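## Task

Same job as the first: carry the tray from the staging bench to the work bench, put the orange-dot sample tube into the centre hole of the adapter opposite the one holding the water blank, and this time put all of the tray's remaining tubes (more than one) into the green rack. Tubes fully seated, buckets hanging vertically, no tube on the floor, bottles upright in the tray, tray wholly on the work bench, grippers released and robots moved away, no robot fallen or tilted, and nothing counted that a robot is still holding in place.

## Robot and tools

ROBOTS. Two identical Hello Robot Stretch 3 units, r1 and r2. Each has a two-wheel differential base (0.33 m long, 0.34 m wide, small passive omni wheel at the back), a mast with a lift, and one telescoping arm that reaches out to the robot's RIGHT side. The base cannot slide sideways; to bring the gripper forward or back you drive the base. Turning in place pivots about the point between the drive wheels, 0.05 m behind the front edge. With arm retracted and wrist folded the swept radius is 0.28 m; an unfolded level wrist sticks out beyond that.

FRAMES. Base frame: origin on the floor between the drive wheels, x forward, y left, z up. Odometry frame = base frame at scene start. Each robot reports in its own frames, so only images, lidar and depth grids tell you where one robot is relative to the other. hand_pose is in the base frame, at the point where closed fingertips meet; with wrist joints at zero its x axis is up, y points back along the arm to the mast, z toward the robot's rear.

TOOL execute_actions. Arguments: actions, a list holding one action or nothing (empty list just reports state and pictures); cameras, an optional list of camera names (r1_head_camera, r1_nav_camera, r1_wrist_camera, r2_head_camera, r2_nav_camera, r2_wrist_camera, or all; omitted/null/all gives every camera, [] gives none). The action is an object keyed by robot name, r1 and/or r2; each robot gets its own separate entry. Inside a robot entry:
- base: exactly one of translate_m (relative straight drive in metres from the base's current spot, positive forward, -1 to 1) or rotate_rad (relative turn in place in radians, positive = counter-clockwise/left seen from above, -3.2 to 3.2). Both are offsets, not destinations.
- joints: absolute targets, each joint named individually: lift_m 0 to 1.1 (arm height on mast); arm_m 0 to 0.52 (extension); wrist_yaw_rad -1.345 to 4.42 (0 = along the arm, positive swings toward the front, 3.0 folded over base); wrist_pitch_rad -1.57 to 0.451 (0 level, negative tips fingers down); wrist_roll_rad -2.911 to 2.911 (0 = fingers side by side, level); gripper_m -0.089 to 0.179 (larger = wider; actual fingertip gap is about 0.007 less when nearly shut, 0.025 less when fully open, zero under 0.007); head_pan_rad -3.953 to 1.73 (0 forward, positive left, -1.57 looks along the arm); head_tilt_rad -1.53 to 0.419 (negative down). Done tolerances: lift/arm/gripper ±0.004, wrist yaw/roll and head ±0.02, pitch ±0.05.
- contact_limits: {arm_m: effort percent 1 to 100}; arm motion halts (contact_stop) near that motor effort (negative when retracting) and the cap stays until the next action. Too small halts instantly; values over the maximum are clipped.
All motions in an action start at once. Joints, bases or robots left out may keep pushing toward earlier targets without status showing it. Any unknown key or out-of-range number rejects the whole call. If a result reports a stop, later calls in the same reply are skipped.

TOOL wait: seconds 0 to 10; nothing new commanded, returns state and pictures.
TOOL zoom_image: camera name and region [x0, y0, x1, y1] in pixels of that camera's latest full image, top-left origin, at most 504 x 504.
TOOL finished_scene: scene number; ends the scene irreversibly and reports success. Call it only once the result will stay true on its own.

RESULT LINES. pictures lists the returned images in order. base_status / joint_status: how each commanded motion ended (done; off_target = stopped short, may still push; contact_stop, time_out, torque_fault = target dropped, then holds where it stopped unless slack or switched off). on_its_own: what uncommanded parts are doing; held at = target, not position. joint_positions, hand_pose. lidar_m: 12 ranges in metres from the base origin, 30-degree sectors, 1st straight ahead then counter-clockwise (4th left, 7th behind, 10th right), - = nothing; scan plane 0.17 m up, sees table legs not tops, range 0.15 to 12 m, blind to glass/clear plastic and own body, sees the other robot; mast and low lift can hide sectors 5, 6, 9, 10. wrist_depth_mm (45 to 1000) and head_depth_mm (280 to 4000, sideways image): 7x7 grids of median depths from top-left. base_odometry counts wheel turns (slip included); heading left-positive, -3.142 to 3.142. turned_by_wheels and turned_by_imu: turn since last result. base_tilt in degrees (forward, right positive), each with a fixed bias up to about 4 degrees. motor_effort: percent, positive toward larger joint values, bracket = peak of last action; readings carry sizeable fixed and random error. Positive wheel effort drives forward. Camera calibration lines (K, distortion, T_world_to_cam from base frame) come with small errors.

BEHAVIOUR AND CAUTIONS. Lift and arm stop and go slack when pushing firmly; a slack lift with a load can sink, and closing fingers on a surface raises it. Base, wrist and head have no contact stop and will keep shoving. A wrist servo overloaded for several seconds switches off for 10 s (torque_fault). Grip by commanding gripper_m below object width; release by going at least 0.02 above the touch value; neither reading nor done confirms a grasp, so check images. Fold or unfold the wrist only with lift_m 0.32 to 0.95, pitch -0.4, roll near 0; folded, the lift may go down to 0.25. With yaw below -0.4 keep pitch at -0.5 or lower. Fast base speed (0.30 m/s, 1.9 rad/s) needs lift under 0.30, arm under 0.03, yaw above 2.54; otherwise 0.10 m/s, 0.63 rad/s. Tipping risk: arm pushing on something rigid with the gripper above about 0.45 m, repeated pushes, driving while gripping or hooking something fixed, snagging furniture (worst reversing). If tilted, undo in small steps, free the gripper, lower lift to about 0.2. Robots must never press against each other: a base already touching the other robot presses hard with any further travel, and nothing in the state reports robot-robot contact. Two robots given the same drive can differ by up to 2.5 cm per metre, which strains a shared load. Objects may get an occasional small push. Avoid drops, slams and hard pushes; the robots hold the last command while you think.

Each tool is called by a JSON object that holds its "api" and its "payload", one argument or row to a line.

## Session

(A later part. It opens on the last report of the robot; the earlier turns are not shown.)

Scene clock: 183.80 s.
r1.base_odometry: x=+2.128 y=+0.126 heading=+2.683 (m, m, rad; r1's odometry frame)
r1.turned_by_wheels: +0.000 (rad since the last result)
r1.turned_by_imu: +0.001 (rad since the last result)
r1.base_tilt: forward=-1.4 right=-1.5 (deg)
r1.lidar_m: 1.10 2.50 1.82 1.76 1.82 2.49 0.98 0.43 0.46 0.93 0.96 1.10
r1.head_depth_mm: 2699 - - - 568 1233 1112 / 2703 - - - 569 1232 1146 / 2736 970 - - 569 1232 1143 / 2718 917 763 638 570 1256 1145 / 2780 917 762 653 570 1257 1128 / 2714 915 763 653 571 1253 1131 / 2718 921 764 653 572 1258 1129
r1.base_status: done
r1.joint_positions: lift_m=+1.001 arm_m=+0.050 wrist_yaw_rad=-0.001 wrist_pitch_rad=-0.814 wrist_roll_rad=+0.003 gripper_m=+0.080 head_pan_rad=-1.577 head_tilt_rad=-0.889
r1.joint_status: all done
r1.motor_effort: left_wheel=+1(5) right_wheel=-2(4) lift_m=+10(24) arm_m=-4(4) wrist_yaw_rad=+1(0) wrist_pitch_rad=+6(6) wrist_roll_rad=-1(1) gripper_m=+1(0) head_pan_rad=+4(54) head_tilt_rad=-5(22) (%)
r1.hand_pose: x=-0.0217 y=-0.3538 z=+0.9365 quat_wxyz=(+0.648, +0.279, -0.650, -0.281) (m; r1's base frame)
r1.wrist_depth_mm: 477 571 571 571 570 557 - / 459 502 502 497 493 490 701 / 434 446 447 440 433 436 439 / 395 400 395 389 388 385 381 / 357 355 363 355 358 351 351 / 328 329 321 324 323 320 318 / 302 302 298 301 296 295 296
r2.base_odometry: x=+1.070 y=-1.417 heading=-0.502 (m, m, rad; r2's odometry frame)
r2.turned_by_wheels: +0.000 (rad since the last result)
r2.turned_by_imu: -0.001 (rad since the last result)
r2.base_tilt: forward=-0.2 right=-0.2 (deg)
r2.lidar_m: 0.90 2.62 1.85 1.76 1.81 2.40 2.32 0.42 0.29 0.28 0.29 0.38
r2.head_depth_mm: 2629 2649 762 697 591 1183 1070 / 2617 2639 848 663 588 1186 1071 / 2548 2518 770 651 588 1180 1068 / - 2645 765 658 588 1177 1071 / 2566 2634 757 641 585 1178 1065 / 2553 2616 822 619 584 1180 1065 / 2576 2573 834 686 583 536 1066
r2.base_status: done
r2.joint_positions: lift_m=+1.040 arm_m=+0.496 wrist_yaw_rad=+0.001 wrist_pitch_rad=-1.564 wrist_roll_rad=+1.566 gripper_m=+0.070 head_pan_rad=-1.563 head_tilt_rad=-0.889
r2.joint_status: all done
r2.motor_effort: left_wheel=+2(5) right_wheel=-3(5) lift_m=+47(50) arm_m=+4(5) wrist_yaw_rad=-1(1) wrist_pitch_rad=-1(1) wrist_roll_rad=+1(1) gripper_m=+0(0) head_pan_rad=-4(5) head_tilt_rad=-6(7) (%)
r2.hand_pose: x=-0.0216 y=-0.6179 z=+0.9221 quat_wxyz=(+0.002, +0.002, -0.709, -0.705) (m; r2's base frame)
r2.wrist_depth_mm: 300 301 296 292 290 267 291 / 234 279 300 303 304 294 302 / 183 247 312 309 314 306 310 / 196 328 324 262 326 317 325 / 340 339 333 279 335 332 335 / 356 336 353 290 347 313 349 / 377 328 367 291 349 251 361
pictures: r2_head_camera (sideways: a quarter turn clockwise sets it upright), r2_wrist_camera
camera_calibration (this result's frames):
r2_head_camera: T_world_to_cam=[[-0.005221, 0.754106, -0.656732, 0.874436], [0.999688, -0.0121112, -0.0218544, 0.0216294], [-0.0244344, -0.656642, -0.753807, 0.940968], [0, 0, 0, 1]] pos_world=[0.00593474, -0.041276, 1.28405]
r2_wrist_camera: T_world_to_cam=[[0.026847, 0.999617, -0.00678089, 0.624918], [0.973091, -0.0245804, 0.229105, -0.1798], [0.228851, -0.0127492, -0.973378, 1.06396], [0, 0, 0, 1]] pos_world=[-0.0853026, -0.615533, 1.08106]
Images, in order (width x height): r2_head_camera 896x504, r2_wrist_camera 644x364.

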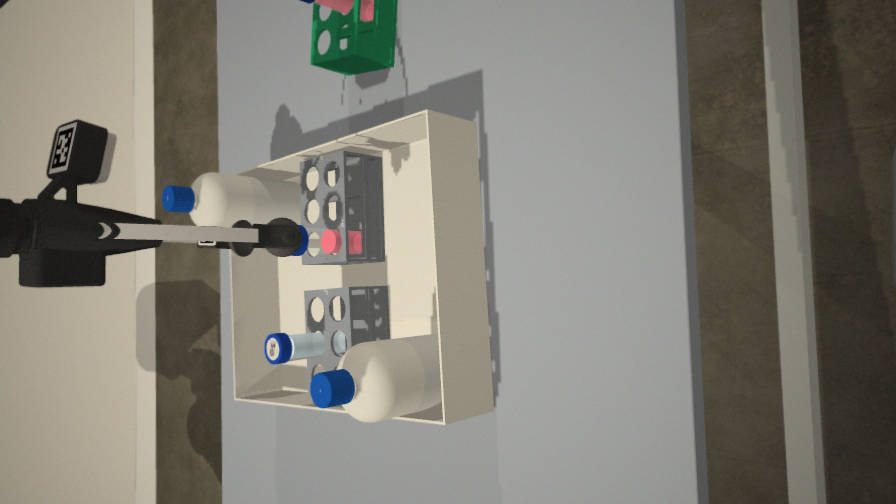

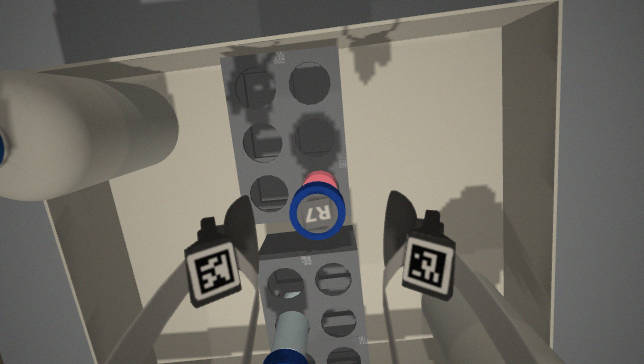

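Centrifuge good. r1 has 0.475 m remaining.

{"api": "execute_actions", "payload": {
  "actions": [
    {"r1":{"base":{"translate_m":0.15}},"r2":{"joints":{"lift_m":0.995,"arm_m":0.498}}}
  ],
  "cameras": []
}}

{"api": "execute_actions", "payload": {
  "actions": [
    {"r1":{"base":{"translate_m":0.1}},"r2":{"joints":{"gripper_m":-0.01}}}
  ],
  "cameras": []
}}

{"api": "execute_actions", "payload": {
  "actions": [
    {"r1":{"base":{"translate_m":0.15}},"r2":{"joints":{"lift_m":1.1}}}
  ],
  "cameras": []
}}

{"api": "execute_actions", "payload": {
  "actions": [
    {"r1":{"base":{"translate_m":0.075},"joints":{"arm_m":0.22}},"r2":{"base":{"translate_m":-0.237},"joints":{"arm_m":0.483}}}
  ],
  "cameras": []
}}

{"api": "execute_actions", "payload": {
  "actions": [
    {"r2":{"joints":{"lift_m":1.055}}}
  ],
  "cameras": ["r1_head_camera","r1_wrist_camera","r2_head_camera","r2_wrist_camera"]
}}

Scene clock: 187.77 s.
r1.base_odometry: x=+1.994 y=+0.192 heading=+2.683 (m, m, rad; r1's odometry frame)
r1.turned_by_wheels: +0.000 (rad since the last result)
r1.turned_by_imu: +0.001 (rad since the last result)
r1.base_tilt: forward=-1.4 right=-1.5 (deg)
r1.lidar_m: 2.70 2.50 1.82 1.76 1.82 2.48 0.97 0.55 0.94 0.93 0.96 0.95
r1.head_depth_mm: 2686 - - - 568 1235 1126 / 2714 - - - 568 1236 1143 / 2735 970 - - 569 1234 1147 / 2740 917 762 638 570 1253 1144 / 2739 914 764 652 570 1254 1129 / 2738 846 745 653 571 1259 1131 / 2772 765 720 630 571 1259 1133
r1.base_status: done
r1.joint_positions: lift_m=+1.001 arm_m=+0.050 wrist_yaw_rad=-0.001 wrist_pitch_rad=-0.814 wrist_roll_rad=+0.003 gripper_m=+0.080 head_pan_rad=-1.577 head_tilt_rad=-0.889
r1.joint_status: not commanded
r1.motor_effort: left_wheel=+0(4) right_wheel=-2(2) lift_m=+10(10) arm_m=-4(4) wrist_yaw_rad=+1(1) wrist_pitch_rad=+6(6) wrist_roll_rad=-1(1) gripper_m=+0(0) head_pan_rad=+4(4) head_tilt_rad=-4(4) (%)
r1.hand_pose: x=-0.0217 y=-0.3538 z=+0.9365 quat_wxyz=(+0.648, +0.279, -0.650, -0.281) (m; r1's base frame)
r1.wrist_depth_mm: 546 477 571 569 567 554 557 / 396 439 497 493 501 492 488 / 429 407 445 431 432 433 429 / 389 378 392 393 392 386 383 / 347 360 363 354 354 349 349 / 327 328 321 326 323 322 318 / 303 303 297 296 301 297 295
r2.base_odometry: x=+1.070 y=-1.417 heading=-0.502 (m, m, rad; r2's odometry frame)
r2.turned_by_wheels: +0.000 (rad since the last result)
r2.turned_by_imu: +0.000 (rad since the last result)
r2.base_tilt: forward=-0.2 right=-0.2 (deg)
r2.lidar_m: 0.90 2.62 1.85 1.76 1.81 2.41 2.33 0.41 0.29 0.28 0.29 0.38
r2.head_depth_mm: - 2649 762 697 592 1183 1073 / 2676 2621 847 663 590 1185 1072 / 2668 967 769 653 589 1185 1070 / - 999 790 658 586 1180 1065 / 2574 2641 757 641 586 1181 1068 / 2559 2590 821 618 585 1176 1064 / 2517 2493 837 688 584 536 1062
r2.base_status: not commanded
r2.joint_positions: lift_m=+0.995 arm_m=+0.498 wrist_yaw_rad=+0.001 wrist_pitch_rad=-1.564 wrist_roll_rad=+1.566 gripper_m=+0.070 head_pan_rad=-1.563 head_tilt_rad=-0.889
r2.joint_status: all done
r2.motor_effort: left_wheel=+2(2) right_wheel=-3(3) lift_m=+36(39) arm_m=+4(2) wrist_yaw_rad=-1(1) wrist_pitch_rad=-1(1) wrist_roll_rad=+1(1) gripper_m=+0(0) head_pan_rad=-4(4) head_tilt_rad=-6(6) (%)
r2.hand_pose: x=-0.0216 y=-0.6199 z=+0.8775 quat_wxyz=(+0.002, +0.002, -0.709, -0.705) (m; r2's base frame)
r2.wrist_depth_mm: 258 255 215 202 242 249 212 / 200 260 234 256 260 258 219 / 176 243 263 212 267 266 224 / 188 282 275 216 276 276 232 / 262 292 290 159 283 284 250 / 255 301 303 236 300 293 257 / 262 313 312 244 308 248 261
pictures: none
No camera images: the call's "cameras" was empty. Leave "cameras" out to get every camera's image.

Scene clock: 189.73 s.
r1.base_odometry: x=+1.904 y=+0.237 heading=+2.683 (m, m, rad; r1's odometry frame)
r1.turned_by_wheels: +0.000 (rad since the last result)
r1.turned_by_imu: +0.000 (rad since the last result)
r1.base_tilt: forward=-1.4 right=-1.5 (deg)
r1.lidar_m: 2.59 2.50 1.83 1.76 1.82 2.50 0.97 0.64 0.96 0.92 0.96 0.85
r1.head_depth_mm: 2707 - - - 568 1230 1123 / 2711 - - - 568 1229 1145 / 2718 970 - - 570 1236 1144 / 2734 915 762 640 570 1247 1145 / 2736 818 734 640 570 1256 1128 / 2652 822 716 627 570 1257 1128 / 2757 864 726 630 573 1255 1130
r1.base_status: done
r1.joint_positions: lift_m=+1.001 arm_m=+0.050 wrist_yaw_rad=-0.001 wrist_pitch_rad=-0.814 wrist_roll_rad=+0.003 gripper_m=+0.080 head_pan_rad=-1.577 head_tilt_rad=-0.889
r1.joint_status: not commanded
r1.motor_effort: left_wheel=+1(4) right_wheel=-2(3) lift_m=+10(10) arm_m=-4(4) wrist_yaw_rad=+1(0) wrist_pitch_rad=+6(6) wrist_roll_rad=-2(1) gripper_m=+1(1) head_pan_rad=+4(4) head_tilt_rad=-5(4) (%)
r1.hand_pose: x=-0.0217 y=-0.3538 z=+0.9365 quat_wxyz=(+0.648, +0.279, -0.650, -0.281) (m; r1's base frame)
r1.wrist_depth_mm: 393 546 494 569 563 560 553 / 413 407 455 490 491 485 482 / 426 429 424 438 434 430 429 / 396 394 388 392 389 387 386 / 346 345 356 351 363 349 350 / 328 328 318 325 323 318 317 / 304 302 296 298 295 295 296
r2.base_odometry: x=+1.070 y=-1.417 heading=-0.502 (m, m, rad; r2's odometry frame)
r2.turned_by_wheels: +0.000 (rad since the last result)
r2.turned_by_imu: +0.000 (rad since the last result)
r2.base_tilt: forward=-0.1 right=-0.3 (deg)
r2.lidar_m: 0.90 2.60 1.84 1.76 1.81 2.42 2.32 0.42 0.29 0.28 0.29 0.38
r2.head_depth_mm: - 2656 761 697 589 1188 1072 / 2673 2658 851 662 589 1184 1073 / 2665 971 771 652 588 1178 1066 / - 1001 778 659 587 1181 1069 / 2571 2621 759 643 586 1180 1071 / 2549 2621 821 619 583 1176 1061 / 2458 1361 836 687 583 537 1062
r2.base_status: not commanded
r2.joint_positions: lift_m=+0.995 arm_m=+0.498 wrist_yaw_rad=+0.001 wrist_pitch_rad=-1.564 wrist_roll_rad=+1.566 gripper_m=-0.009 head_pan_rad=-1.563 head_tilt_rad=-0.889
r2.joint_status: all done
r2.motor_effort: left_wheel=+2(2) right_wheel=-3(3) lift_m=+36(35) arm_m=+4(4) wrist_yaw_rad=-2(0) wrist_pitch_rad=-1(2) wrist_roll_rad=+1(1) gripper_m=-15(89) head_pan_rad=-5(4) head_tilt_rad=-6(6) (%)
r2.hand_pose: x=-0.0216 y=-0.6199 z=+0.8775 quat_wxyz=(+0.002, +0.002, -0.709, -0.705) (m; r2's base frame)
r2.wrist_depth_mm: 257 254 215 201 241 248 214 / 200 260 233 256 260 256 218 / 177 243 262 212 268 267 223 / 189 280 276 217 277 277 231 / 260 292 290 157 287 283 251 / 256 302 297 235 299 294 259 / 263 312 313 243 308 245 264
pictures: none
No camera images: the call's "cameras" was empty. Leave "cameras" out to get every camera's image.

Scene clock: 192.20 s.
r1.base_odometry: x=+1.769 y=+0.303 heading=+2.683 (m, m, rad; r1's odometry frame)
r1.turned_by_wheels: +0.000 (rad since the last result)
r1.turned_by_imu: +0.001 (rad since the last result)
r1.base_tilt: forward=-1.3 right=-1.4 (deg)
r1.lidar_m: 2.44 2.50 1.83 1.76 1.82 2.49 0.97 0.78 0.96 0.93 0.96 0.71
r1.head_depth_mm: 2682 - - - 568 1232 1127 / 2708 - - - 569 1237 1140 / 2721 747 - - 569 1230 1146 / 2742 780 712 625 570 1229 1143 / 2720 862 724 627 571 1258 1133 / 577 846 723 629 570 1258 1130 / 2744 917 561 616 571 1260 1131
r1.base_status: done
r1.joint_positions: lift_m=+1.001 arm_m=+0.050 wrist_yaw_rad=-0.001 wrist_pitch_rad=-0.814 wrist_roll_rad=+0.003 gripper_m=+0.080 head_pan_rad=-1.577 head_tilt_rad=-0.889
r1.joint_status: not commanded
r1.motor_effort: left_wheel=+1(6) right_wheel=-1(2) lift_m=+10(10) arm_m=-4(4) wrist_yaw_rad=+1(1) wrist_pitch_rad=+6(6) wrist_roll_rad=-1(1) gripper_m=+0(1) head_pan_rad=+4(4) head_tilt_rad=-5(4) (%)
r1.hand_pose: x=-0.0217 y=-0.3538 z=+0.9365 quat_wxyz=(+0.648, +0.279, -0.650, -0.281) (m; r1's base frame)
r1.wrist_depth_mm: 594 532 547 466 570 561 556 / 449 415 404 425 487 482 478 / 260 421 415 419 433 433 426 / 282 359 392 390 389 388 384 / 339 333 310 344 361 350 349 / 327 327 320 324 326 322 319 / 304 302 302 299 295 294 294
r2.base_odometry: x=+1.070 y=-1.417 heading=-0.502 (m, m, rad; r2's odometry frame)
r2.turned_by_wheels: +0.000 (rad since the last result)
r2.turned_by_imu: +0.000 (rad since the last result)
r2.base_tilt: forward=-0.2 right=-0.2 (deg)
r2.lidar_m: 0.90 2.61 1.86 1.76 1.81 2.40 2.33 0.42 0.29 0.28 0.29 0.38
r2.head_depth_mm: 2639 2627 762 699 592 1186 1072 / 2619 2635 848 663 589 1183 1076 / 2615 2542 768 653 588 1188 1071 / 2636 2621 780 658 586 1176 1064 / 2571 2615 758 641 585 1177 1066 / 1227 1372 820 620 583 1172 1063 / 2554 2498 834 687 584 536 1069
r2.base_status: not commanded
r2.joint_positions: lift_m=+1.100 arm_m=+0.498 wrist_yaw_rad=+0.001 wrist_pitch_rad=-1.564 wrist_roll_rad=+1.566 gripper_m=-0.009 head_pan_rad=-1.563 head_tilt_rad=-0.889
r2.joint_status: all done
r2.motor_effort: left_wheel=+2(2) right_wheel=-3(3) lift_m=+48(50) arm_m=+4(4) wrist_yaw_rad=-1(1) wrist_pitch_rad=-1(1) wrist_roll_rad=+1(1) gripper_m=-15(15) head_pan_rad=-4(4) head_tilt_rad=-6(6) (%)
r2.hand_pose: x=-0.0216 y=-0.6199 z=+0.9821 quat_wxyz=(+0.002, +0.002, -0.709, -0.705) (m; r2's base frame)
r2.wrist_depth_mm: 357 358 356 354 347 346 347 / 369 328 365 359 365 359 360 / 208 246 371 354 377 372 371 / 396 374 388 353 389 381 387 / 414 401 405 157 398 396 400 / 437 412 422 351 387 371 416 / - 439 404 361 367 272 427
pictures: none
No camera images: the call's "cameras" was empty. Leave "cameras" out to get every camera's image.

Scene clock: 195.90 s.
r1.base_odometry: x=+1.702 y=+0.336 heading=+2.683 (m, m, rad; r1's odometry frame)
r1.turned_by_wheels: +0.000 (rad since the last result)
r1.turned_by_imu: +0.000 (rad since the last result)
r1.base_tilt: forward=-1.4 right=-1.5 (deg)
r1.lidar_m: 2.38 2.51 1.82 1.76 1.83 2.49 1.03 0.85 0.96 0.92 0.96 0.64
r1.head_depth_mm: - 881 759 648 569 1233 1125 / - 897 725 626 568 1233 1145 / 2668 - 708 617 569 1235 1141 / 2719 855 723 622 570 1236 1142 / 2746 860 722 623 571 1251 1130 / 2648 892 549 618 571 1256 1130 / 2749 915 746 653 572 1252 1131
r1.base_status: done
r1.joint_positions: lift_m=+1.001 arm_m=+0.220 wrist_yaw_rad=-0.001 wrist_pitch_rad=-0.814 wrist_roll_rad=+0.003 gripper_m=+0.080 head_pan_rad=-1.577 head_tilt_rad=-0.889
r1.joint_status: all done
r1.motor_effort: left_wheel=+1(6) right_wheel=-2(2) lift_m=+10(10) arm_m=+4(6) wrist_yaw_rad=+0(1) wrist_pitch_rad=+6(6) wrist_roll_rad=-1(1) gripper_m=+0(1) head_pan_rad=+4(4) head_tilt_rad=-4(5) (%)
r1.hand_pose: x=-0.0217 y=-0.5230 z=+0.9365 quat_wxyz=(+0.648, +0.279, -0.650, -0.281) (m; r1's base frame)
r1.wrist_depth_mm: 579 578 577 551 550 557 550 / 502 494 435 411 482 486 480 / 450 418 439 414 417 434 431 / 378 326 338 309 375 388 388 / 353 311 297 287 328 351 347 / 282 325 318 321 320 322 320 / 182 288 299 295 291 296 294
r2.base_odometry: x=+0.862 y=-1.303 heading=-0.501 (m, m, rad; r2's odometry frame)
r2.turned_by_wheels: +0.000 (rad since the last result)
r2.turned_by_imu: +0.001 (rad since the last result)
r2.base_tilt: forward=-0.2 right=-0.2 (deg)
r2.lidar_m: 0.97 2.60 1.84 1.75 1.80 2.39 2.08 0.42 0.30 0.29 0.30 0.40
r2.head_depth_mm: 2658 2625 851 699 591 779 1091 / 2651 2643 851 696 589 1200 1070 / 2665 2629 726 695 588 1201 1070 / 2639 2631 793 692 586 1199 1067 / 2579 2586 840 673 584 1180 1068 / 2589 845 765 648 584 1172 1064 / 2484 1374 770 653 583 1178 1064
r2.base_status: done
r2.joint_positions: lift_m=+1.100 arm_m=+0.483 wrist_yaw_rad=+0.001 wrist_pitch_rad=-1.564 wrist_roll_rad=+1.566 gripper_m=-0.009 head_pan_rad=-1.563 head_tilt_rad=-0.889
r2.joint_status: all done
r2.motor_effort: left_wheel=+2(2) right_wheel=-2(9) lift_m=+48(48) arm_m=-1(1) wrist_yaw_rad=+0(1) wrist_pitch_rad=-1(1) wrist_roll_rad=+1(1) gripper_m=-15(15) head_pan_rad=-4(5) head_tilt_rad=-6(6) (%)
r2.hand_pose: x=-0.0216 y=-0.6055 z=+0.9821 quat_wxyz=(+0.002, +0.002, -0.709, -0.705) (m; r2's base frame)
r2.wrist_depth_mm: 359 359 354 358 348 352 349 / 372 371 366 308 362 357 359 / 380 383 377 312 377 370 371 / 398 397 394 361 384 389 390 / 408 411 406 157 402 403 403 / 427 420 356 355 417 420 414 / 443 352 433 396 431 430 430
pictures: none
No camera images: the call's "cameras" was empty. Leave "cameras" out to get every camera's image.

Scene clock: 197.13 s.
r1.base_odometry: x=+1.702 y=+0.336 heading=+2.683 (m, m, rad; r1's odometry frame)
r1.turned_by_wheels: +0.000 (rad since the last result)
r1.turned_by_imu: +0.000 (rad since the last result)
r1.base_tilt: forward=-1.4 right=-1.5 (deg)
r1.lidar_m: 2.37 2.51 1.83 1.76 1.83 2.50 1.03 0.85 0.96 0.92 0.96 0.64
r1.head_depth_mm: - 882 758 649 569 1227 1125 / - 900 723 625 568 1238 1139 / 2653 - 707 617 569 1233 1147 / 2741 857 721 620 571 1231 1149 / 2742 860 720 622 570 1256 1130 / 2654 893 550 616 571 1252 1131 / 2752 918 748 655 572 1257 1133
r1.base_status: not commanded
r1.joint_positions: lift_m=+1.001 arm_m=+0.220 wrist_yaw_rad=-0.001 wrist_pitch_rad=-0.814 wrist_roll_rad=+0.003 gripper_m=+0.080 head_pan_rad=-1.577 head_tilt_rad=-0.889
r1.joint_status: not commanded
r1.motor_effort: left_wheel=+1(1) right_wheel=-2(1) lift_m=+10(10) arm_m=+4(4) wrist_yaw_rad=+1(1) wrist_pitch_rad=+6(6) wrist_roll_rad=-1(1) gripper_m=+0(0) head_pan_rad=+4(4) head_tilt_rad=-5(4) (%)
r1.hand_pose: x=-0.0217 y=-0.5230 z=+0.9365 quat_wxyz=(+0.648, +0.279, -0.650, -0.281) (m; r1's base frame)
r1.wrist_depth_mm: 588 584 577 545 554 557 556 / 505 487 432 409 477 485 474 / 446 417 437 411 417 432 432 / 375 327 338 308 376 381 382 / 349 312 299 285 330 352 347 / 283 321 317 322 319 321 319 / 181 288 295 298 289 292 293
r2.base_odometry: x=+0.862 y=-1.303 heading=-0.501 (m, m, rad; r2's odometry frame)
r2.turned_by_wheels: +0.000 (rad since the last result)
r2.turned_by_imu: +0.000 (rad since the last result)
r2.base_tilt: forward=-0.1 right=-0.2 (deg)
r2.lidar_m: 0.97 2.60 1.84 1.75 1.80 2.39 2.08 0.41 0.30 0.29 0.30 0.40
r2.head_depth_mm: 2643 2661 851 697 591 778 1089 / 2621 2658 849 695 590 1203 1070 / 2638 2646 730 693 587 1209 1070 / - 2612 782 693 588 1203 1069 / 2569 2604 841 674 587 1175 1065 / 2593 849 764 646 584 1175 1063 / 2474 1378 768 653 583 1178 1061
r2.base_status: not commanded
r2.joint_positions: lift_m=+1.055 arm_m=+0.483 wrist_yaw_rad=+0.001 wrist_pitch_rad=-1.564 wrist_roll_rad=+1.566 gripper_m=-0.009 head_pan_rad=-1.563 head_tilt_rad=-0.889
r2.joint_status: all done
r2.motor_effort: left_wheel=+2(1) right_wheel=-2(2) lift_m=+36(41) arm_m=-1(1) wrist_yaw_rad=-1(1) wrist_pitch_rad=-1(2) wrist_roll_rad=+1(1) gripper_m=-14(14) head_pan_rad=-4(5) head_tilt_rad=-6(6) (%)
r2.hand_pose: x=-0.0216 y=-0.6055 z=+0.9375 quat_wxyz=(+0.002, +0.002, -0.709, -0.705) (m; r2's base frame)
r2.wrist_depth_mm: 315 315 312 312 312 309 309 / 324 325 322 206 324 321 317 / 335 335 331 270 332 330 330 / 352 349 344 281 342 339 340 / 362 363 359 157 354 353 352 / 377 371 355 335 323 363 364 / 393 322 326 318 381 383 377
pictures: r1_head_camera (sideways: a quarter turn clockwise sets it upright), r1_wrist_camera, r2_head_camera (sideways: a quarter turn clockwise sets it upright), r2_wrist_camera
camera_calibration (this result's frames):
r1_head_camera: T_world_to_cam=[[-0.0432583, 0.80986, -0.585027, 0.782513], [0.998335, 0.0574114, 0.00565594, -0.0122637], [0.0381677, -0.583808, -0.810994, 1.01469], [0, 0, 0, 1]] pos_world=[0.00736521, -0.0406395, 1.28077]
r1_wrist_camera: T_world_to_cam=[[-0.999526, -0.0290881, -0.0100571, -0.0221967], [-0.0181474, 0.82092, -0.570754, 1.00498], [0.0248582, -0.570301, -0.821059, 0.636407], [0, 0, 0, 1]] pos_world=[-0.0197683, -0.46271, 1.0959]
r2_head_camera: T_world_to_cam=[[-0.00522109, 0.754106, -0.656733, 0.874436], [0.999688, -0.0121111, -0.0218544, 0.0216294], [-0.0244343, -0.656642, -0.753807, 0.940968], [0, 0, 0, 1]] pos_world=[0.00593475, -0.041276, 1.28405]
r2_wrist_camera: T_world_to_cam=[[0.0268471, 0.999617, -0.00678089, 0.61265], [0.973091, -0.0245806, 0.229105, -0.183016], [0.228851, -0.0127493, -0.973378, 1.07907], [0, 0, 0, 1]] pos_world=[-0.0853026, -0.603157, 1.09643]
Images, in order (width x height): r1_head_camera 896x504, r1_wrist_camera 644x364, r2_head_camera 896x504, r2_wrist_camera 644x364.

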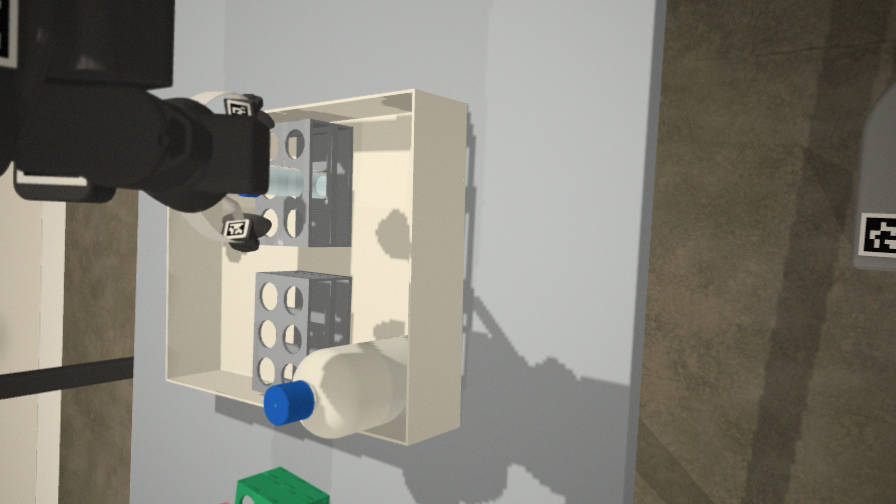

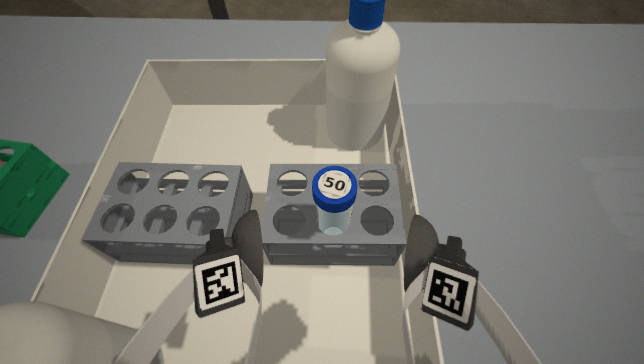

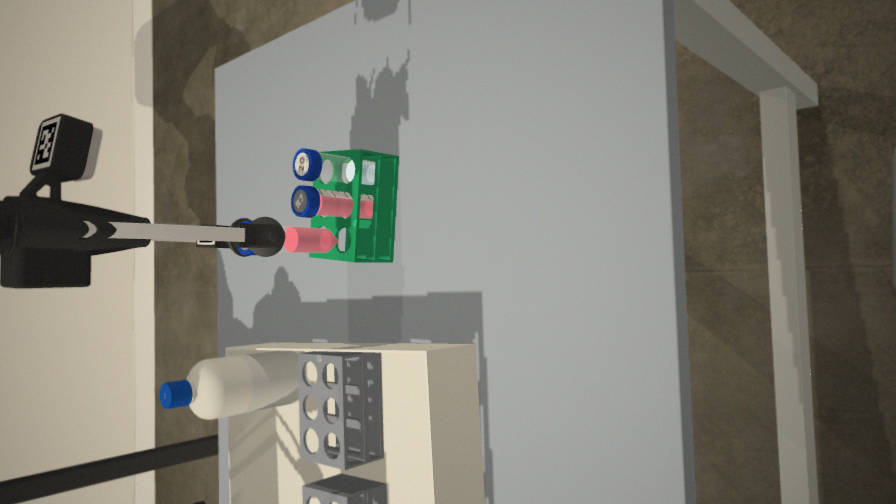

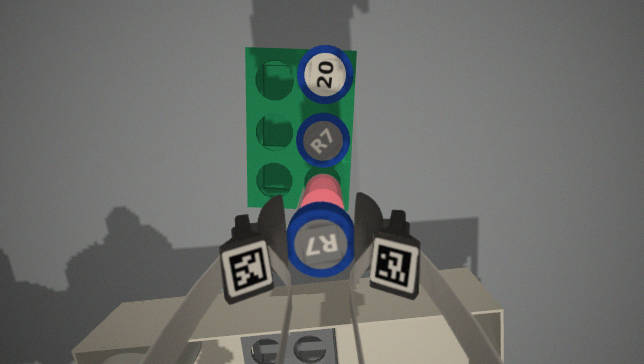

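{"api": "execute_actions", "payload": {
  "actions": [
    {"r1":{"joints":{"arm_m":0.297,"lift_m":0.94}},"r2":{"joints":{"lift_m":0.99}}}
  ],
  "cameras": ["r1_wrist_camera"]
}}

Scene clock: 199.87 s.
r1.base_odometry: x=+1.702 y=+0.336 heading=+2.683 (m, m, rad; r1's odometry frame)
r1.turned_by_wheels: +0.000 (rad since the last result)
r1.turned_by_imu: +0.000 (rad since the last result)
r1.base_tilt: forward=-1.5 right=-1.5 (deg)
r1.lidar_m: 2.38 2.50 1.83 1.76 1.82 2.49 1.02 0.85 0.96 0.92 0.96 0.64
r1.head_depth_mm: - 860 758 649 568 1232 1127 / - 861 724 625 569 1235 1147 / 2732 - 708 618 568 1235 1147 / 2742 854 724 621 570 1238 1143 / 2763 859 723 623 571 1254 1128 / 2652 890 549 615 571 1250 1132 / 2743 918 745 653 571 1257 1132
r1.base_status: not commanded
r1.joint_positions: lift_m=+0.941 arm_m=+0.297 wrist_yaw_rad=-0.001 wrist_pitch_rad=-0.814 wrist_roll_rad=+0.003 gripper_m=+0.080 head_pan_rad=-1.577 head_tilt_rad=-0.889
r1.joint_status: all done
r1.motor_effort: left_wheel=+1(0) right_wheel=-1(2) lift_m=+10(10) arm_m=+4(4) wrist_yaw_rad=+1(1) wrist_pitch_rad=+6(6) wrist_roll_rad=-1(1) gripper_m=+0(1) head_pan_rad=+3(4) head_tilt_rad=-5(4) (%)
r1.hand_pose: x=-0.0217 y=-0.6001 z=+0.8765 quat_wxyz=(+0.648, +0.279, -0.650, -0.281) (m; r1's base frame)
r1.wrist_depth_mm: 476 466 467 435 220 458 459 / 414 324 325 249 241 395 392 / 300 347 355 335 283 348 346 / 265 318 316 310 307 313 313 / 234 233 240 217 248 285 284 / 227 211 236 148 242 262 261 / 236 235 233 233 210 239 239
r2.base_odometry: x=+0.862 y=-1.303 heading=-0.501 (m, m, rad; r2's odometry frame)
r2.turned_by_wheels: +0.000 (rad since the last result)
r2.turned_by_imu: +0.000 (rad since the last result)
r2.base_tilt: forward=-0.2 right=-0.2 (deg)
r2.lidar_m: 0.97 2.60 1.84 1.75 1.80 2.39 2.09 0.41 0.30 0.29 0.30 0.39
r2.head_depth_mm: - 2597 850 699 593 778 1090 / 2677 2659 849 696 589 1212 1073 / 2718 2526 728 693 589 1200 1072 / 2575 1001 808 690 588 1205 1067 / 2575 2632 842 673 585 1171 1066 / 2592 847 761 645 584 1176 1065 / 2484 1363 768 654 583 1175 1064
r2.base_status: not commanded
r2.joint_positions: lift_m=+0.990 arm_m=+0.483 wrist_yaw_rad=+0.001 wrist_pitch_rad=-1.564 wrist_roll_rad=+1.566 gripper_m=-0.009 head_pan_rad=-1.563 head_tilt_rad=-0.889
r2.joint_status: all done
r2.motor_effort: left_wheel=+2(1) right_wheel=-2(2) lift_m=+34(36) arm_m=-1(2) wrist_yaw_rad=-1(1) wrist_pitch_rad=-1(1) wrist_roll_rad=+1(1) gripper_m=-15(15) head_pan_rad=-4(4) head_tilt_rad=-6(6) (%)
r2.hand_pose: x=-0.0216 y=-0.6055 z=+0.8726 quat_wxyz=(+0.002, +0.002, -0.709, -0.705) (m; r2's base frame)
r2.wrist_depth_mm: 252 251 250 197 247 247 247 / 264 262 255 142 257 254 255 / 272 270 264 148 264 263 262 / 281 278 276 165 274 272 273 / 292 290 286 157 285 283 281 / 303 300 301 298 300 295 293 / 310 304 291 279 264 264 302
pictures: r1_wrist_camera
camera_calibration (this result's frames):
r1_wrist_camera: T_world_to_cam=[[-0.999526, -0.0290901, -0.0100525, -0.0250458], [-0.018148, 0.820834, -0.570878, 1.03404], [0.0248583, -0.570425, -0.820973, 0.54308], [0, 0, 0, 1]] pos_world=[-0.0197683, -0.539717, 1.03591]
Images, in order (width x height): r1_wrist_camera 644x364.

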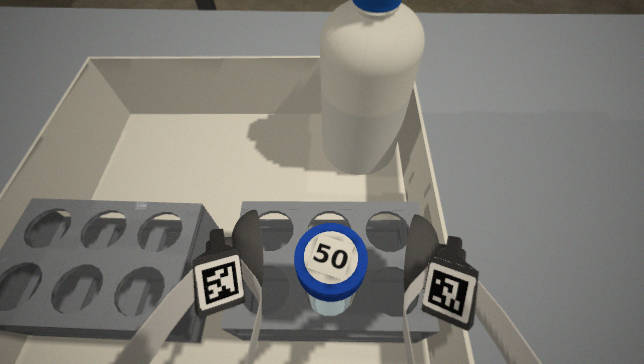

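{"api": "execute_actions", "payload": {
  "actions": [
    {"r1":{"joints":{"arm_m":0.289}},"r2":{"joints":{"gripper_m":0.07}}}
  ],
  "cameras": []
}}

{"api": "execute_actions", "payload": {
  "actions": [
    {"r1":{"joints":{"gripper_m":-0.01}},"r2":{"joints":{"lift_m":1.08}}}
  ],
  "cameras": []
}}

{"api": "execute_actions", "payload": {
  "actions": [
    {"r1":{"joints":{"lift_m":1.1,"head_pan_rad":-1.1}},"r2":{"joints":{"arm_m":0.05}}}
  ],
  "cameras": ["r1_wrist_camera","r1_head_camera"]
}}

Scene clock: 202.73 s.
r1.base_odometry: x=+1.702 y=+0.336 heading=+2.683 (m, m, rad; r1's odometry frame)
r1.turned_by_wheels: +0.000 (rad since the last result)
r1.turned_by_imu: +0.000 (rad since the last result)
r1.base_tilt: forward=-1.4 right=-1.5 (deg)
r1.lidar_m: 2.37 2.50 1.83 1.76 1.82 2.49 1.03 0.85 0.96 0.92 0.96 0.64
r1.head_depth_mm: - 859 759 650 569 1232 1128 / - 862 723 625 569 1236 1140 / 2706 - 708 617 569 1232 1140 / 2726 855 722 621 570 1232 1144 / 2745 859 721 623 572 1255 1132 / 2666 889 550 616 571 1257 1130 / 2717 919 747 654 572 1258 1132
r1.base_status: not commanded
r1.joint_positions: lift_m=+0.941 arm_m=+0.289 wrist_yaw_rad=-0.001 wrist_pitch_rad=-0.814 wrist_roll_rad=+0.003 gripper_m=+0.080 head_pan_rad=-1.577 head_tilt_rad=-0.889
r1.joint_status: all done
r1.motor_effort: left_wheel=+1(1) right_wheel=-1(2) lift_m=+10(10) arm_m=-4(3) wrist_yaw_rad=+1(1) wrist_pitch_rad=+6(6) wrist_roll_rad=-1(1) gripper_m=+0(1) head_pan_rad=+4(4) head_tilt_rad=-5(4) (%)
r1.hand_pose: x=-0.0217 y=-0.5928 z=+0.8765 quat_wxyz=(+0.648, +0.279, -0.650, -0.281) (m; r1's base frame)
r1.wrist_depth_mm: 469 471 462 235 219 452 447 / 411 337 333 260 274 394 393 / 303 349 356 341 294 351 347 / 253 317 321 311 308 312 313 / 226 228 239 157 251 284 285 / 211 230 220 194 244 260 259 / 240 240 237 236 232 238 239
r2.base_odometry: x=+0.862 y=-1.303 heading=-0.501 (m, m, rad; r2's odometry frame)
r2.turned_by_wheels: +0.000 (rad since the last result)
r2.turned_by_imu: +0.000 (rad since the last result)
r2.base_tilt: forward=-0.2 right=-0.2 (deg)
r2.lidar_m: 0.97 2.60 1.84 1.75 1.79 2.39 2.09 0.42 0.30 0.29 0.30 0.39
r2.head_depth_mm: - 2596 854 697 592 775 1087 / 2691 2643 849 697 590 1205 1073 / 2683 2523 727 695 587 1205 1070 / 2566 1000 817 692 586 1202 1064 / 2576 2588 838 674 586 1180 1067 / 2554 846 761 645 584 1176 1066 / 2493 1380 767 654 583 1174 1064
r2.base_status: not commanded
r2.joint_positions: lift_m=+0.990 arm_m=+0.483 wrist_yaw_rad=+0.001 wrist_pitch_rad=-1.564 wrist_roll_rad=+1.566 gripper_m=+0.070 head_pan_rad=-1.563 head_tilt_rad=-0.889
r2.joint_status: all done
r2.motor_effort: left_wheel=+2(2) right_wheel=-3(3) lift_m=+35(35) arm_m=-1(1) wrist_yaw_rad=-1(0) wrist_pitch_rad=-1(1) wrist_roll_rad=+1(1) gripper_m=+0(80) head_pan_rad=-5(4) head_tilt_rad=-6(6) (%)
r2.hand_pose: x=-0.0216 y=-0.6055 z=+0.8725 quat_wxyz=(+0.002, +0.002, -0.709, -0.705) (m; r2's base frame)
r2.wrist_depth_mm: 254 252 250 195 249 249 247 / 261 260 254 141 258 256 255 / 269 269 263 148 267 264 263 / 282 281 272 158 276 274 272 / 289 289 285 157 286 281 281 / 304 303 301 296 296 295 291 / 314 308 292 280 265 264 303
pictures: none
No camera images: the call's "cameras" was empty. Leave "cameras" out to get every camera's image.

Scene clock: 204.40 s.
r1.base_odometry: x=+1.702 y=+0.336 heading=+2.683 (m, m, rad; r1's odometry frame)
r1.turned_by_wheels: +0.000 (rad since the last result)
r1.turned_by_imu: +0.000 (rad since the last result)
r1.base_tilt: forward=-1.3 right=-1.6 (deg)
r1.lidar_m: 2.37 2.50 1.82 1.76 1.83 2.49 1.03 0.85 0.96 0.92 0.96 0.64
r1.head_depth_mm: - 861 757 651 569 1228 1125 / - 862 724 625 569 1234 1146 / 2734 - 706 617 569 1233 1141 / 2719 854 723 618 569 1236 1142 / 2764 857 722 624 571 1256 1129 / 2649 892 549 616 570 1258 1132 / 2769 918 745 653 572 1255 1128
r1.base_status: not commanded
r1.joint_positions: lift_m=+0.941 arm_m=+0.289 wrist_yaw_rad=-0.001 wrist_pitch_rad=-0.814 wrist_roll_rad=+0.003 gripper_m=-0.009 head_pan_rad=-1.577 head_tilt_rad=-0.889
r1.joint_status: all done
r1.motor_effort: left_wheel=+0(1) right_wheel=-1(1) lift_m=+10(10) arm_m=-4(4) wrist_yaw_rad=+1(1) wrist_pitch_rad=+6(6) wrist_roll_rad=-1(1) gripper_m=-17(100) head_pan_rad=+4(4) head_tilt_rad=-4(6) (%)
r1.hand_pose: x=-0.0217 y=-0.5928 z=+0.8765 quat_wxyz=(+0.648, +0.279, -0.650, -0.281) (m; r1's base frame)
r1.wrist_depth_mm: 472 472 465 237 219 451 450 / 406 333 333 262 279 395 391 / 301 347 353 337 295 351 344 / 252 320 315 317 307 310 311 / 223 227 240 150 238 286 283 / 212 212 239 185 194 261 260 / 238 237 237 236 232 241 240
r2.base_odometry: x=+0.862 y=-1.303 heading=-0.501 (m, m, rad; r2's odometry frame)
r2.turned_by_wheels: +0.000 (rad since the last result)
r2.turned_by_imu: +0.000 (rad since the last result)
r2.base_tilt: forward=-0.2 right=-0.3 (deg)
r2.lidar_m: 0.97 2.59 1.84 1.75 1.80 2.39 2.09 0.41 0.31 0.29 0.30 0.40
r2.head_depth_mm: 2635 2637 854 699 589 777 1091 / 2682 2646 848 695 590 1206 1074 / 2661 2626 728 694 589 1207 1074 / 2719 2605 770 694 587 1199 1070 / 2580 2620 841 675 585 1176 1071 / 2588 847 763 646 585 1174 1064 / 2471 1367 769 654 582 1178 1061
r2.base_status: not commanded
r2.joint_positions: lift_m=+1.080 arm_m=+0.483 wrist_yaw_rad=+0.001 wrist_pitch_rad=-1.564 wrist_roll_rad=+1.566 gripper_m=+0.070 head_pan_rad=-1.563 head_tilt_rad=-0.889
r2.joint_status: all done
r2.motor_effort: left_wheel=+2(2) right_wheel=-3(3) lift_m=+47(50) arm_m=-1(1) wrist_yaw_rad=+0(1) wrist_pitch_rad=-1(1) wrist_roll_rad=+1(1) gripper_m=+1(1) head_pan_rad=-4(4) head_tilt_rad=-6(6) (%)
r2.hand_pose: x=-0.0216 y=-0.6055 z=+0.9621 quat_wxyz=(+0.002, +0.002, -0.709, -0.705) (m; r2's base frame)
r2.wrist_depth_mm: 339 340 337 334 336 331 330 / 350 348 347 284 344 339 342 / 362 362 362 292 356 354 350 / 378 374 372 303 368 368 367 / 393 391 383 388 383 380 374 / 404 401 360 362 343 392 393 / 421 332 389 382 410 401 406
pictures: none
No camera images: the call's "cameras" was empty. Leave "cameras" out to get every camera's image.

Scene clock: 208.77 s.
r1.base_odometry: x=+1.702 y=+0.336 heading=+2.683 (m, m, rad; r1's odometry frame)
r1.turned_by_wheels: +0.000 (rad since the last result)
r1.turned_by_imu: +0.000 (rad since the last result)
r1.base_tilt: forward=-1.4 right=-1.4 (deg)
r1.lidar_m: 2.38 2.50 1.83 1.76 1.82 2.49 1.03 0.85 0.96 0.92 0.96 0.64
r1.head_depth_mm: 2637 838 703 612 569 522 1123 / 2805 910 553 612 569 1213 1124 / 2816 888 742 625 570 1252 1145 / 2846 809 760 652 591 1254 1130 / 2835 917 762 652 1339 1250 1126 / 2852 915 763 653 1390 1252 1132 / 2848 2263 767 682 1225 1255 1131
r1.base_status: not commanded
r1.joint_positions: lift_m=+1.099 arm_m=+0.289 wrist_yaw_rad=-0.001 wrist_pitch_rad=-0.814 wrist_roll_rad=+0.003 gripper_m=-0.009 head_pan_rad=-1.107 head_tilt_rad=-0.889
r1.joint_status: all done
r1.motor_effort: left_wheel=+1(1) right_wheel=-2(2) lift_m=+29(31) arm_m=-4(4) wrist_yaw_rad=+1(1) wrist_pitch_rad=+6(6) wrist_roll_rad=-1(1) gripper_m=-18(18) head_pan_rad=+4(41) head_tilt_rad=-4(4) (%)
r1.hand_pose: x=-0.0217 y=-0.5928 z=+1.0353 quat_wxyz=(+0.648, +0.279, -0.650, -0.281) (m; r1's base frame)
r1.wrist_depth_mm: - - - - - - - / - - - - - - - / 572 576 583 572 567 562 557 / 525 504 494 461 494 511 502 / 465 459 463 151 458 457 450 / 397 376 373 183 423 414 414 / 397 343 379 373 373 383 386
r2.base_odometry: x=+0.862 y=-1.303 heading=-0.501 (m, m, rad; r2's odometry frame)
r2.turned_by_wheels: +0.000 (rad since the last result)
r2.turned_by_imu: +0.000 (rad since the last result)
r2.base_tilt: forward=-0.2 right=-0.2 (deg)
r2.lidar_m: 0.97 2.60 1.83 1.75 1.80 2.39 2.09 0.41 0.30 0.29 0.30 0.39
r2.head_depth_mm: - - 825 - 591 779 1093 / - - - - 589 1206 1073 / - - - - - 1204 1067 / 2534 2620 899 - 587 1203 1071 / 2580 2604 866 657 585 1183 1068 / 2558 848 761 645 584 1179 1069 / 2482 1376 769 653 584 1174 1063
r2.base_status: not commanded
r2.joint_positions: lift_m=+1.080 arm_m=+0.050 wrist_yaw_rad=+0.001 wrist_pitch_rad=-1.564 wrist_roll_rad=+1.566 gripper_m=+0.070 head_pan_rad=-1.563 head_tilt_rad=-0.889
r2.joint_status: all done
r2.motor_effort: left_wheel=+2(2) right_wheel=-2(3) lift_m=+47(47) arm_m=-1(1) wrist_yaw_rad=-1(0) wrist_pitch_rad=-1(1) wrist_roll_rad=+1(1) gripper_m=+1(0) head_pan_rad=-4(4) head_tilt_rad=-6(6) (%)
r2.hand_pose: x=-0.0216 y=-0.1725 z=+0.9621 quat_wxyz=(+0.002, +0.002, -0.709, -0.705) (m; r2's base frame)
r2.wrist_depth_mm: 343 339 342 - - - - / 352 352 354 - - - - / 363 364 360 - - - - / 378 373 376 - - - - / 391 390 389 - - - - / 376 404 404 - - - - / 379 418 419 - - - -
pictures: r1_head_camera (sideways: a quarter turn clockwise sets it upright), r1_wrist_camera
camera_calibration (this result's frames):
r1_head_camera: T_world_to_cam=[[-0.405216, 0.702527, -0.585027, 0.784721], [0.864173, 0.503163, 0.00565594, -0.0114453], [0.298337, -0.503272, -0.810994, 1.0131], [0, 0, 0, 1]] pos_world=[0.0256267, -0.0356634, 1.28077]
r1_wrist_camera: T_world_to_cam=[[-0.999526, -0.029091, -0.0100563, -0.0232336], [-0.0181496, 0.820905, -0.570776, 1.11859], [0.0248597, -0.570323, -0.821044, 0.677703], [0, 0, 0, 1]] pos_world=[-0.0197681, -0.532426, 1.19466]
Images, in order (width x height): r1_head_camera 896x504, r1_wrist_camera 644x364.

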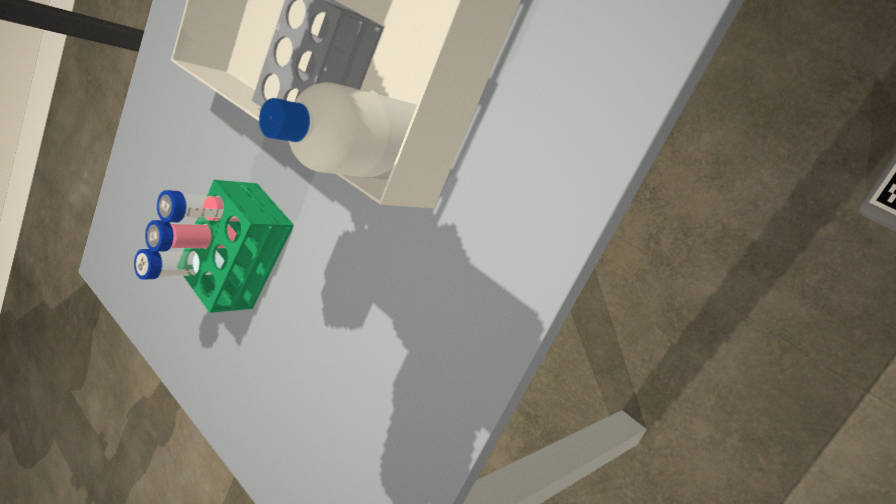

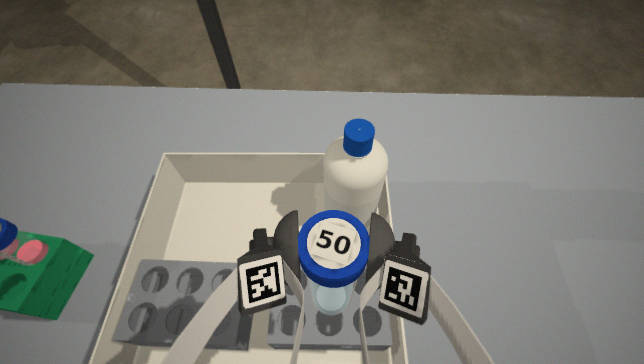

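{"api": "execute_actions", "payload": {
  "actions": [
    {"r1":{"base":{"translate_m":0.375},"joints":{"arm_m":0.31,"head_pan_rad":-1.57}}}
  ],
  "cameras": []
}}

{"api": "execute_actions", "payload": {
  "actions": [
    {"r1":{"joints":{"lift_m":1.02}}}
  ],
  "cameras": ["r1_wrist_camera","r1_head_camera","r2_head_camera"]
}}

Scene clock: 215.50 s.
r1.base_odometry: x=+1.366 y=+0.502 heading=+2.683 (m, m, rad; r1's odometry frame)
r1.turned_by_wheels: +0.000 (rad since the last result)
r1.turned_by_imu: +0.001 (rad since the last result)
r1.base_tilt: forward=-1.5 right=-1.5 (deg)
r1.lidar_m: 2.00 2.50 1.83 1.76 1.82 2.49 1.21 1.22 0.96 0.92 0.34 2.18
r1.head_depth_mm: 2681 847 711 636 569 1215 1124 / 2618 911 761 651 569 1235 1144 / 2566 744 724 651 570 1237 1147 / 2715 915 733 653 570 1237 1140 / 2754 915 762 653 569 1257 1131 / 2734 2075 762 654 572 950 1133 / 2756 2277 1884 653 572 1237 1129
r1.base_status: done
r1.joint_positions: lift_m=+1.099 arm_m=+0.310 wrist_yaw_rad=-0.001 wrist_pitch_rad=-0.814 wrist_roll_rad=+0.003 gripper_m=-0.009 head_pan_rad=-1.563 head_tilt_rad=-0.889
r1.joint_status: all done
r1.motor_effort: left_wheel=+1(4) right_wheel=-1(3) lift_m=+29(29) arm_m=+4(2) wrist_yaw_rad=+1(0) wrist_pitch_rad=+6(6) wrist_roll_rad=-1(1) gripper_m=-18(17) head_pan_rad=-5(41) head_tilt_rad=-4(5) (%)
r1.hand_pose: x=-0.0217 y=-0.6130 z=+1.0353 quat_wxyz=(+0.648, +0.279, -0.650, -0.281) (m; r1's base frame)
r1.wrist_depth_mm: - - - - - - - / - - - - - - - / - - 568 577 573 559 552 / - - 511 507 505 478 470 / - 474 467 150 448 454 438 / - 427 430 183 410 418 407 / - 390 388 376 384 340 336
r2.base_odometry: x=+0.862 y=-1.303 heading=-0.501 (m, m, rad; r2's odometry frame)
r2.turned_by_wheels: +0.000 (rad since the last result)
r2.turned_by_imu: +0.000 (rad since the last result)
r2.base_tilt: forward=-0.1 right=-0.3 (deg)
r2.lidar_m: 0.98 2.60 1.84 1.75 1.80 2.38 2.09 0.42 0.31 0.29 0.30 0.40
r2.head_depth_mm: - - 824 - 590 778 1092 / - - - - 589 1199 1069 / - - - - - 1204 1068 / 2527 1352 903 - 587 1207 1074 / 2573 2614 869 658 586 1178 1070 / 2569 847 764 645 585 1177 1065 / 2555 2599 770 654 583 1172 1059
r2.base_status: not commanded
r2.joint_positions: lift_m=+1.080 arm_m=+0.050 wrist_yaw_rad=+0.001 wrist_pitch_rad=-1.564 wrist_roll_rad=+1.566 gripper_m=+0.070 head_pan_rad=-1.563 head_tilt_rad=-0.889
r2.joint_status: not commanded
r2.motor_effort: left_wheel=+2(2) right_wheel=-3(3) lift_m=+47(47) arm_m=-1(1) wrist_yaw_rad=+0(1) wrist_pitch_rad=-1(1) wrist_roll_rad=+1(1) gripper_m=+0(0) head_pan_rad=-4(4) head_tilt_rad=-6(6) (%)
r2.hand_pose: x=-0.0216 y=-0.1725 z=+0.9621 quat_wxyz=(+0.002, +0.002, -0.709, -0.705) (m; r2's base frame)
r2.wrist_depth_mm: 342 341 343 - - - - / 355 349 350 - - - - / 363 363 367 - - - - / 376 378 377 - - - - / 393 389 386 - - - - / 377 406 402 - - - - / 387 419 422 - - - -
pictures: none
No camera images: the call's "cameras" was empty. Leave "cameras" out to get every camera's image.

Scene clock: 217.07 s.
r1.base_odometry: x=+1.366 y=+0.502 heading=+2.683 (m, m, rad; r1's odometry frame)
r1.turned_by_wheels: +0.000 (rad since the last result)
r1.turned_by_imu: +0.000 (rad since the last result)
r1.base_tilt: forward=-1.5 right=-1.6 (deg)
r1.lidar_m: 2.00 2.50 1.83 1.76 1.82 2.49 1.21 1.23 0.96 0.92 0.34 2.19
r1.head_depth_mm: 2698 848 711 636 567 1213 1121 / - 884 757 650 567 1236 1143 / 2706 682 726 651 570 1233 1138 / 2739 917 735 651 570 1238 1143 / 2767 914 763 652 571 1257 1128 / 2739 2087 762 653 570 952 1130 / 2756 2285 1894 654 571 1240 1128
r1.base_status: not commanded
r1.joint_positions: lift_m=+1.021 arm_m=+0.310 wrist_yaw_rad=-0.001 wrist_pitch_rad=-0.814 wrist_roll_rad=+0.003 gripper_m=-0.009 head_pan_rad=-1.563 head_tilt_rad=-0.889
r1.joint_status: all done
r1.motor_effort: left_wheel=+1(1) right_wheel=-1(1) lift_m=+10(25) arm_m=+4(4) wrist_yaw_rad=+1(1) wrist_pitch_rad=+6(6) wrist_roll_rad=-1(1) gripper_m=-18(18) head_pan_rad=-5(5) head_tilt_rad=-4(4) (%)
r1.hand_pose: x=-0.0217 y=-0.6130 z=+0.9565 quat_wxyz=(+0.648, +0.279, -0.650, -0.281) (m; r1's base frame)
r1.wrist_depth_mm: - - - - - - - / - - 533 529 519 510 507 / - 489 467 462 460 456 452 / - 416 417 412 413 390 396 / - 377 369 150 381 364 365 / - 346 351 184 343 302 299 / 326 320 312 305 309 264 258
r2.base_odometry: x=+0.862 y=-1.303 heading=-0.501 (m, m, rad; r2's odometry frame)
r2.turned_by_wheels: +0.000 (rad since the last result)
r2.turned_by_imu: +0.000 (rad since the last result)
r2.base_tilt: forward=-0.2 right=-0.2 (deg)
r2.lidar_m: 0.97 2.60 1.84 1.75 1.80 2.39 2.09 0.42 0.30 0.29 0.30 0.40
r2.head_depth_mm: - - 824 - 590 777 1089 / - - - - 589 1202 1069 / - - - - - 1205 1070 / 1164 1324 902 - 585 1198 1067 / 2582 2635 868 657 585 1180 1066 / 2577 846 762 646 583 1174 1066 / 2576 2607 768 653 584 1179 1066
r2.base_status: not commanded
r2.joint_positions: lift_m=+1.080 arm_m=+0.050 wrist_yaw_rad=+0.001 wrist_pitch_rad=-1.564 wrist_roll_rad=+1.566 gripper_m=+0.070 head_pan_rad=-1.563 head_tilt_rad=-0.889
r2.joint_status: not commanded
r2.motor_effort: left_wheel=+2(2) right_wheel=-2(2) lift_m=+47(47) arm_m=-2(1) wrist_yaw_rad=+0(2) wrist_pitch_rad=-1(1) wrist_roll_rad=+1(1) gripper_m=+0(0) head_pan_rad=-4(4) head_tilt_rad=-6(6) (%)
r2.hand_pose: x=-0.0216 y=-0.1725 z=+0.9621 quat_wxyz=(+0.002, +0.002, -0.709, -0.705) (m; r2's base frame)
r2.wrist_depth_mm: 342 340 341 - - - - / 355 351 349 - - - - / 365 364 364 - - - - / 376 376 370 - - - - / 392 393 387 - - - - / 381 403 403 - - - - / 382 416 419 - - - -
pictures: r1_head_camera (sideways: a quarter turn clockwise sets it upright), r1_wrist_camera, r2_head_camera (sideways: a quarter turn clockwise sets it upright)
camera_calibration (this result's frames):
r1_head_camera: T_world_to_cam=[[-0.0546297, 0.80918, -0.585016, 0.782568], [0.99743, 0.0714286, 0.00565679, -0.0122593], [0.0463642, -0.583203, -0.811002, 1.01465], [0, 0, 0, 1]] pos_world=[0.00793592, -0.0406174, 1.28077]
r1_wrist_camera: T_world_to_cam=[[-0.999526, -0.029089, -0.0100626, -0.0246078], [-0.0181497, 0.821026, -0.570602, 1.09014], [0.0248599, -0.570149, -0.821165, 0.601679], [0, 0, 0, 1]] pos_world=[-0.019768, -0.552704, 1.11587]
r2_head_camera: T_world_to_cam=[[-0.00522101, 0.754107, -0.656731, 0.874434], [0.999688, -0.0121112, -0.0218544, 0.0216294], [-0.0244344, -0.65664, -0.753808, 0.94097], [0, 0, 0, 1]] pos_world=[0.00593474, -0.0412759, 1.28405]
Images, in order (width x height): r1_head_camera 896x504, r1_wrist_camera 644x364, r2_head_camera 896x504.

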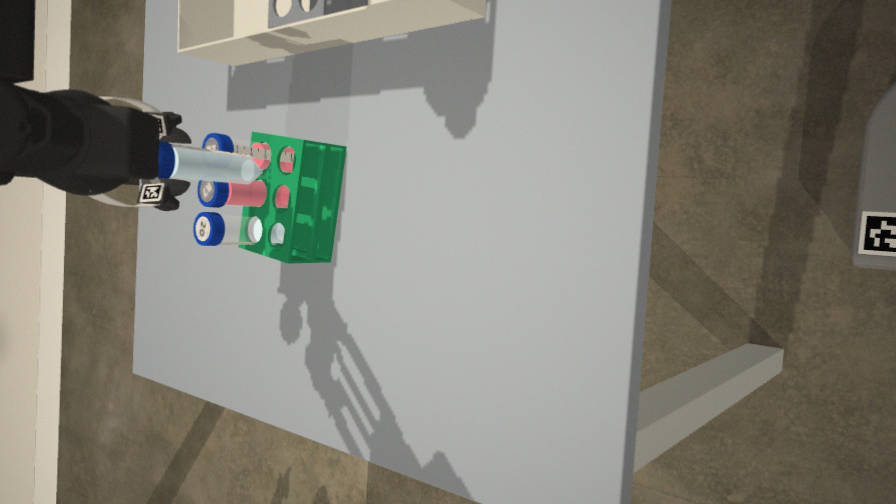

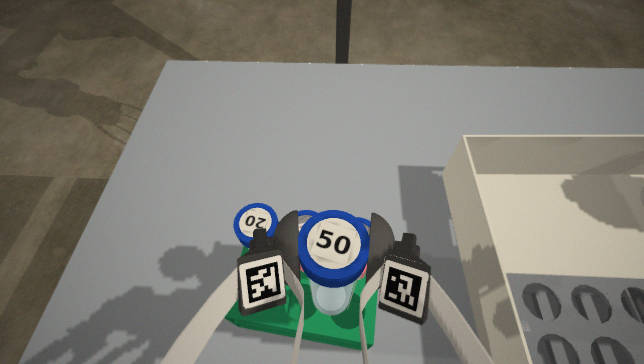

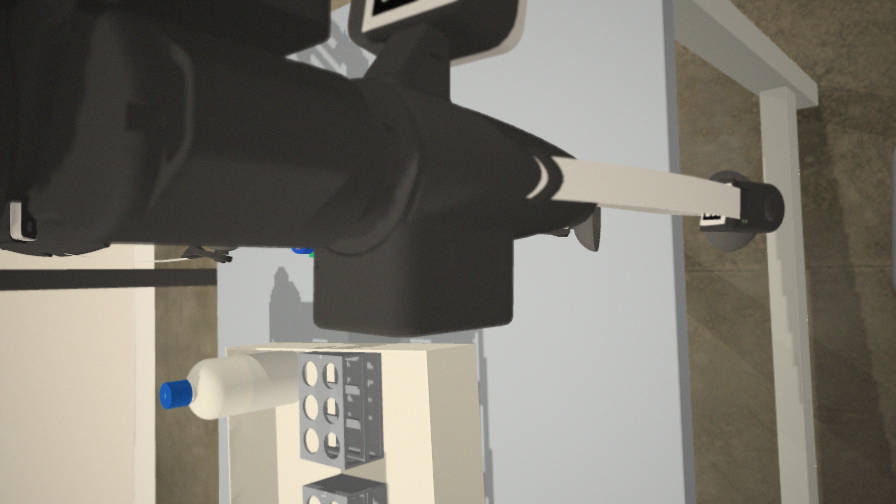

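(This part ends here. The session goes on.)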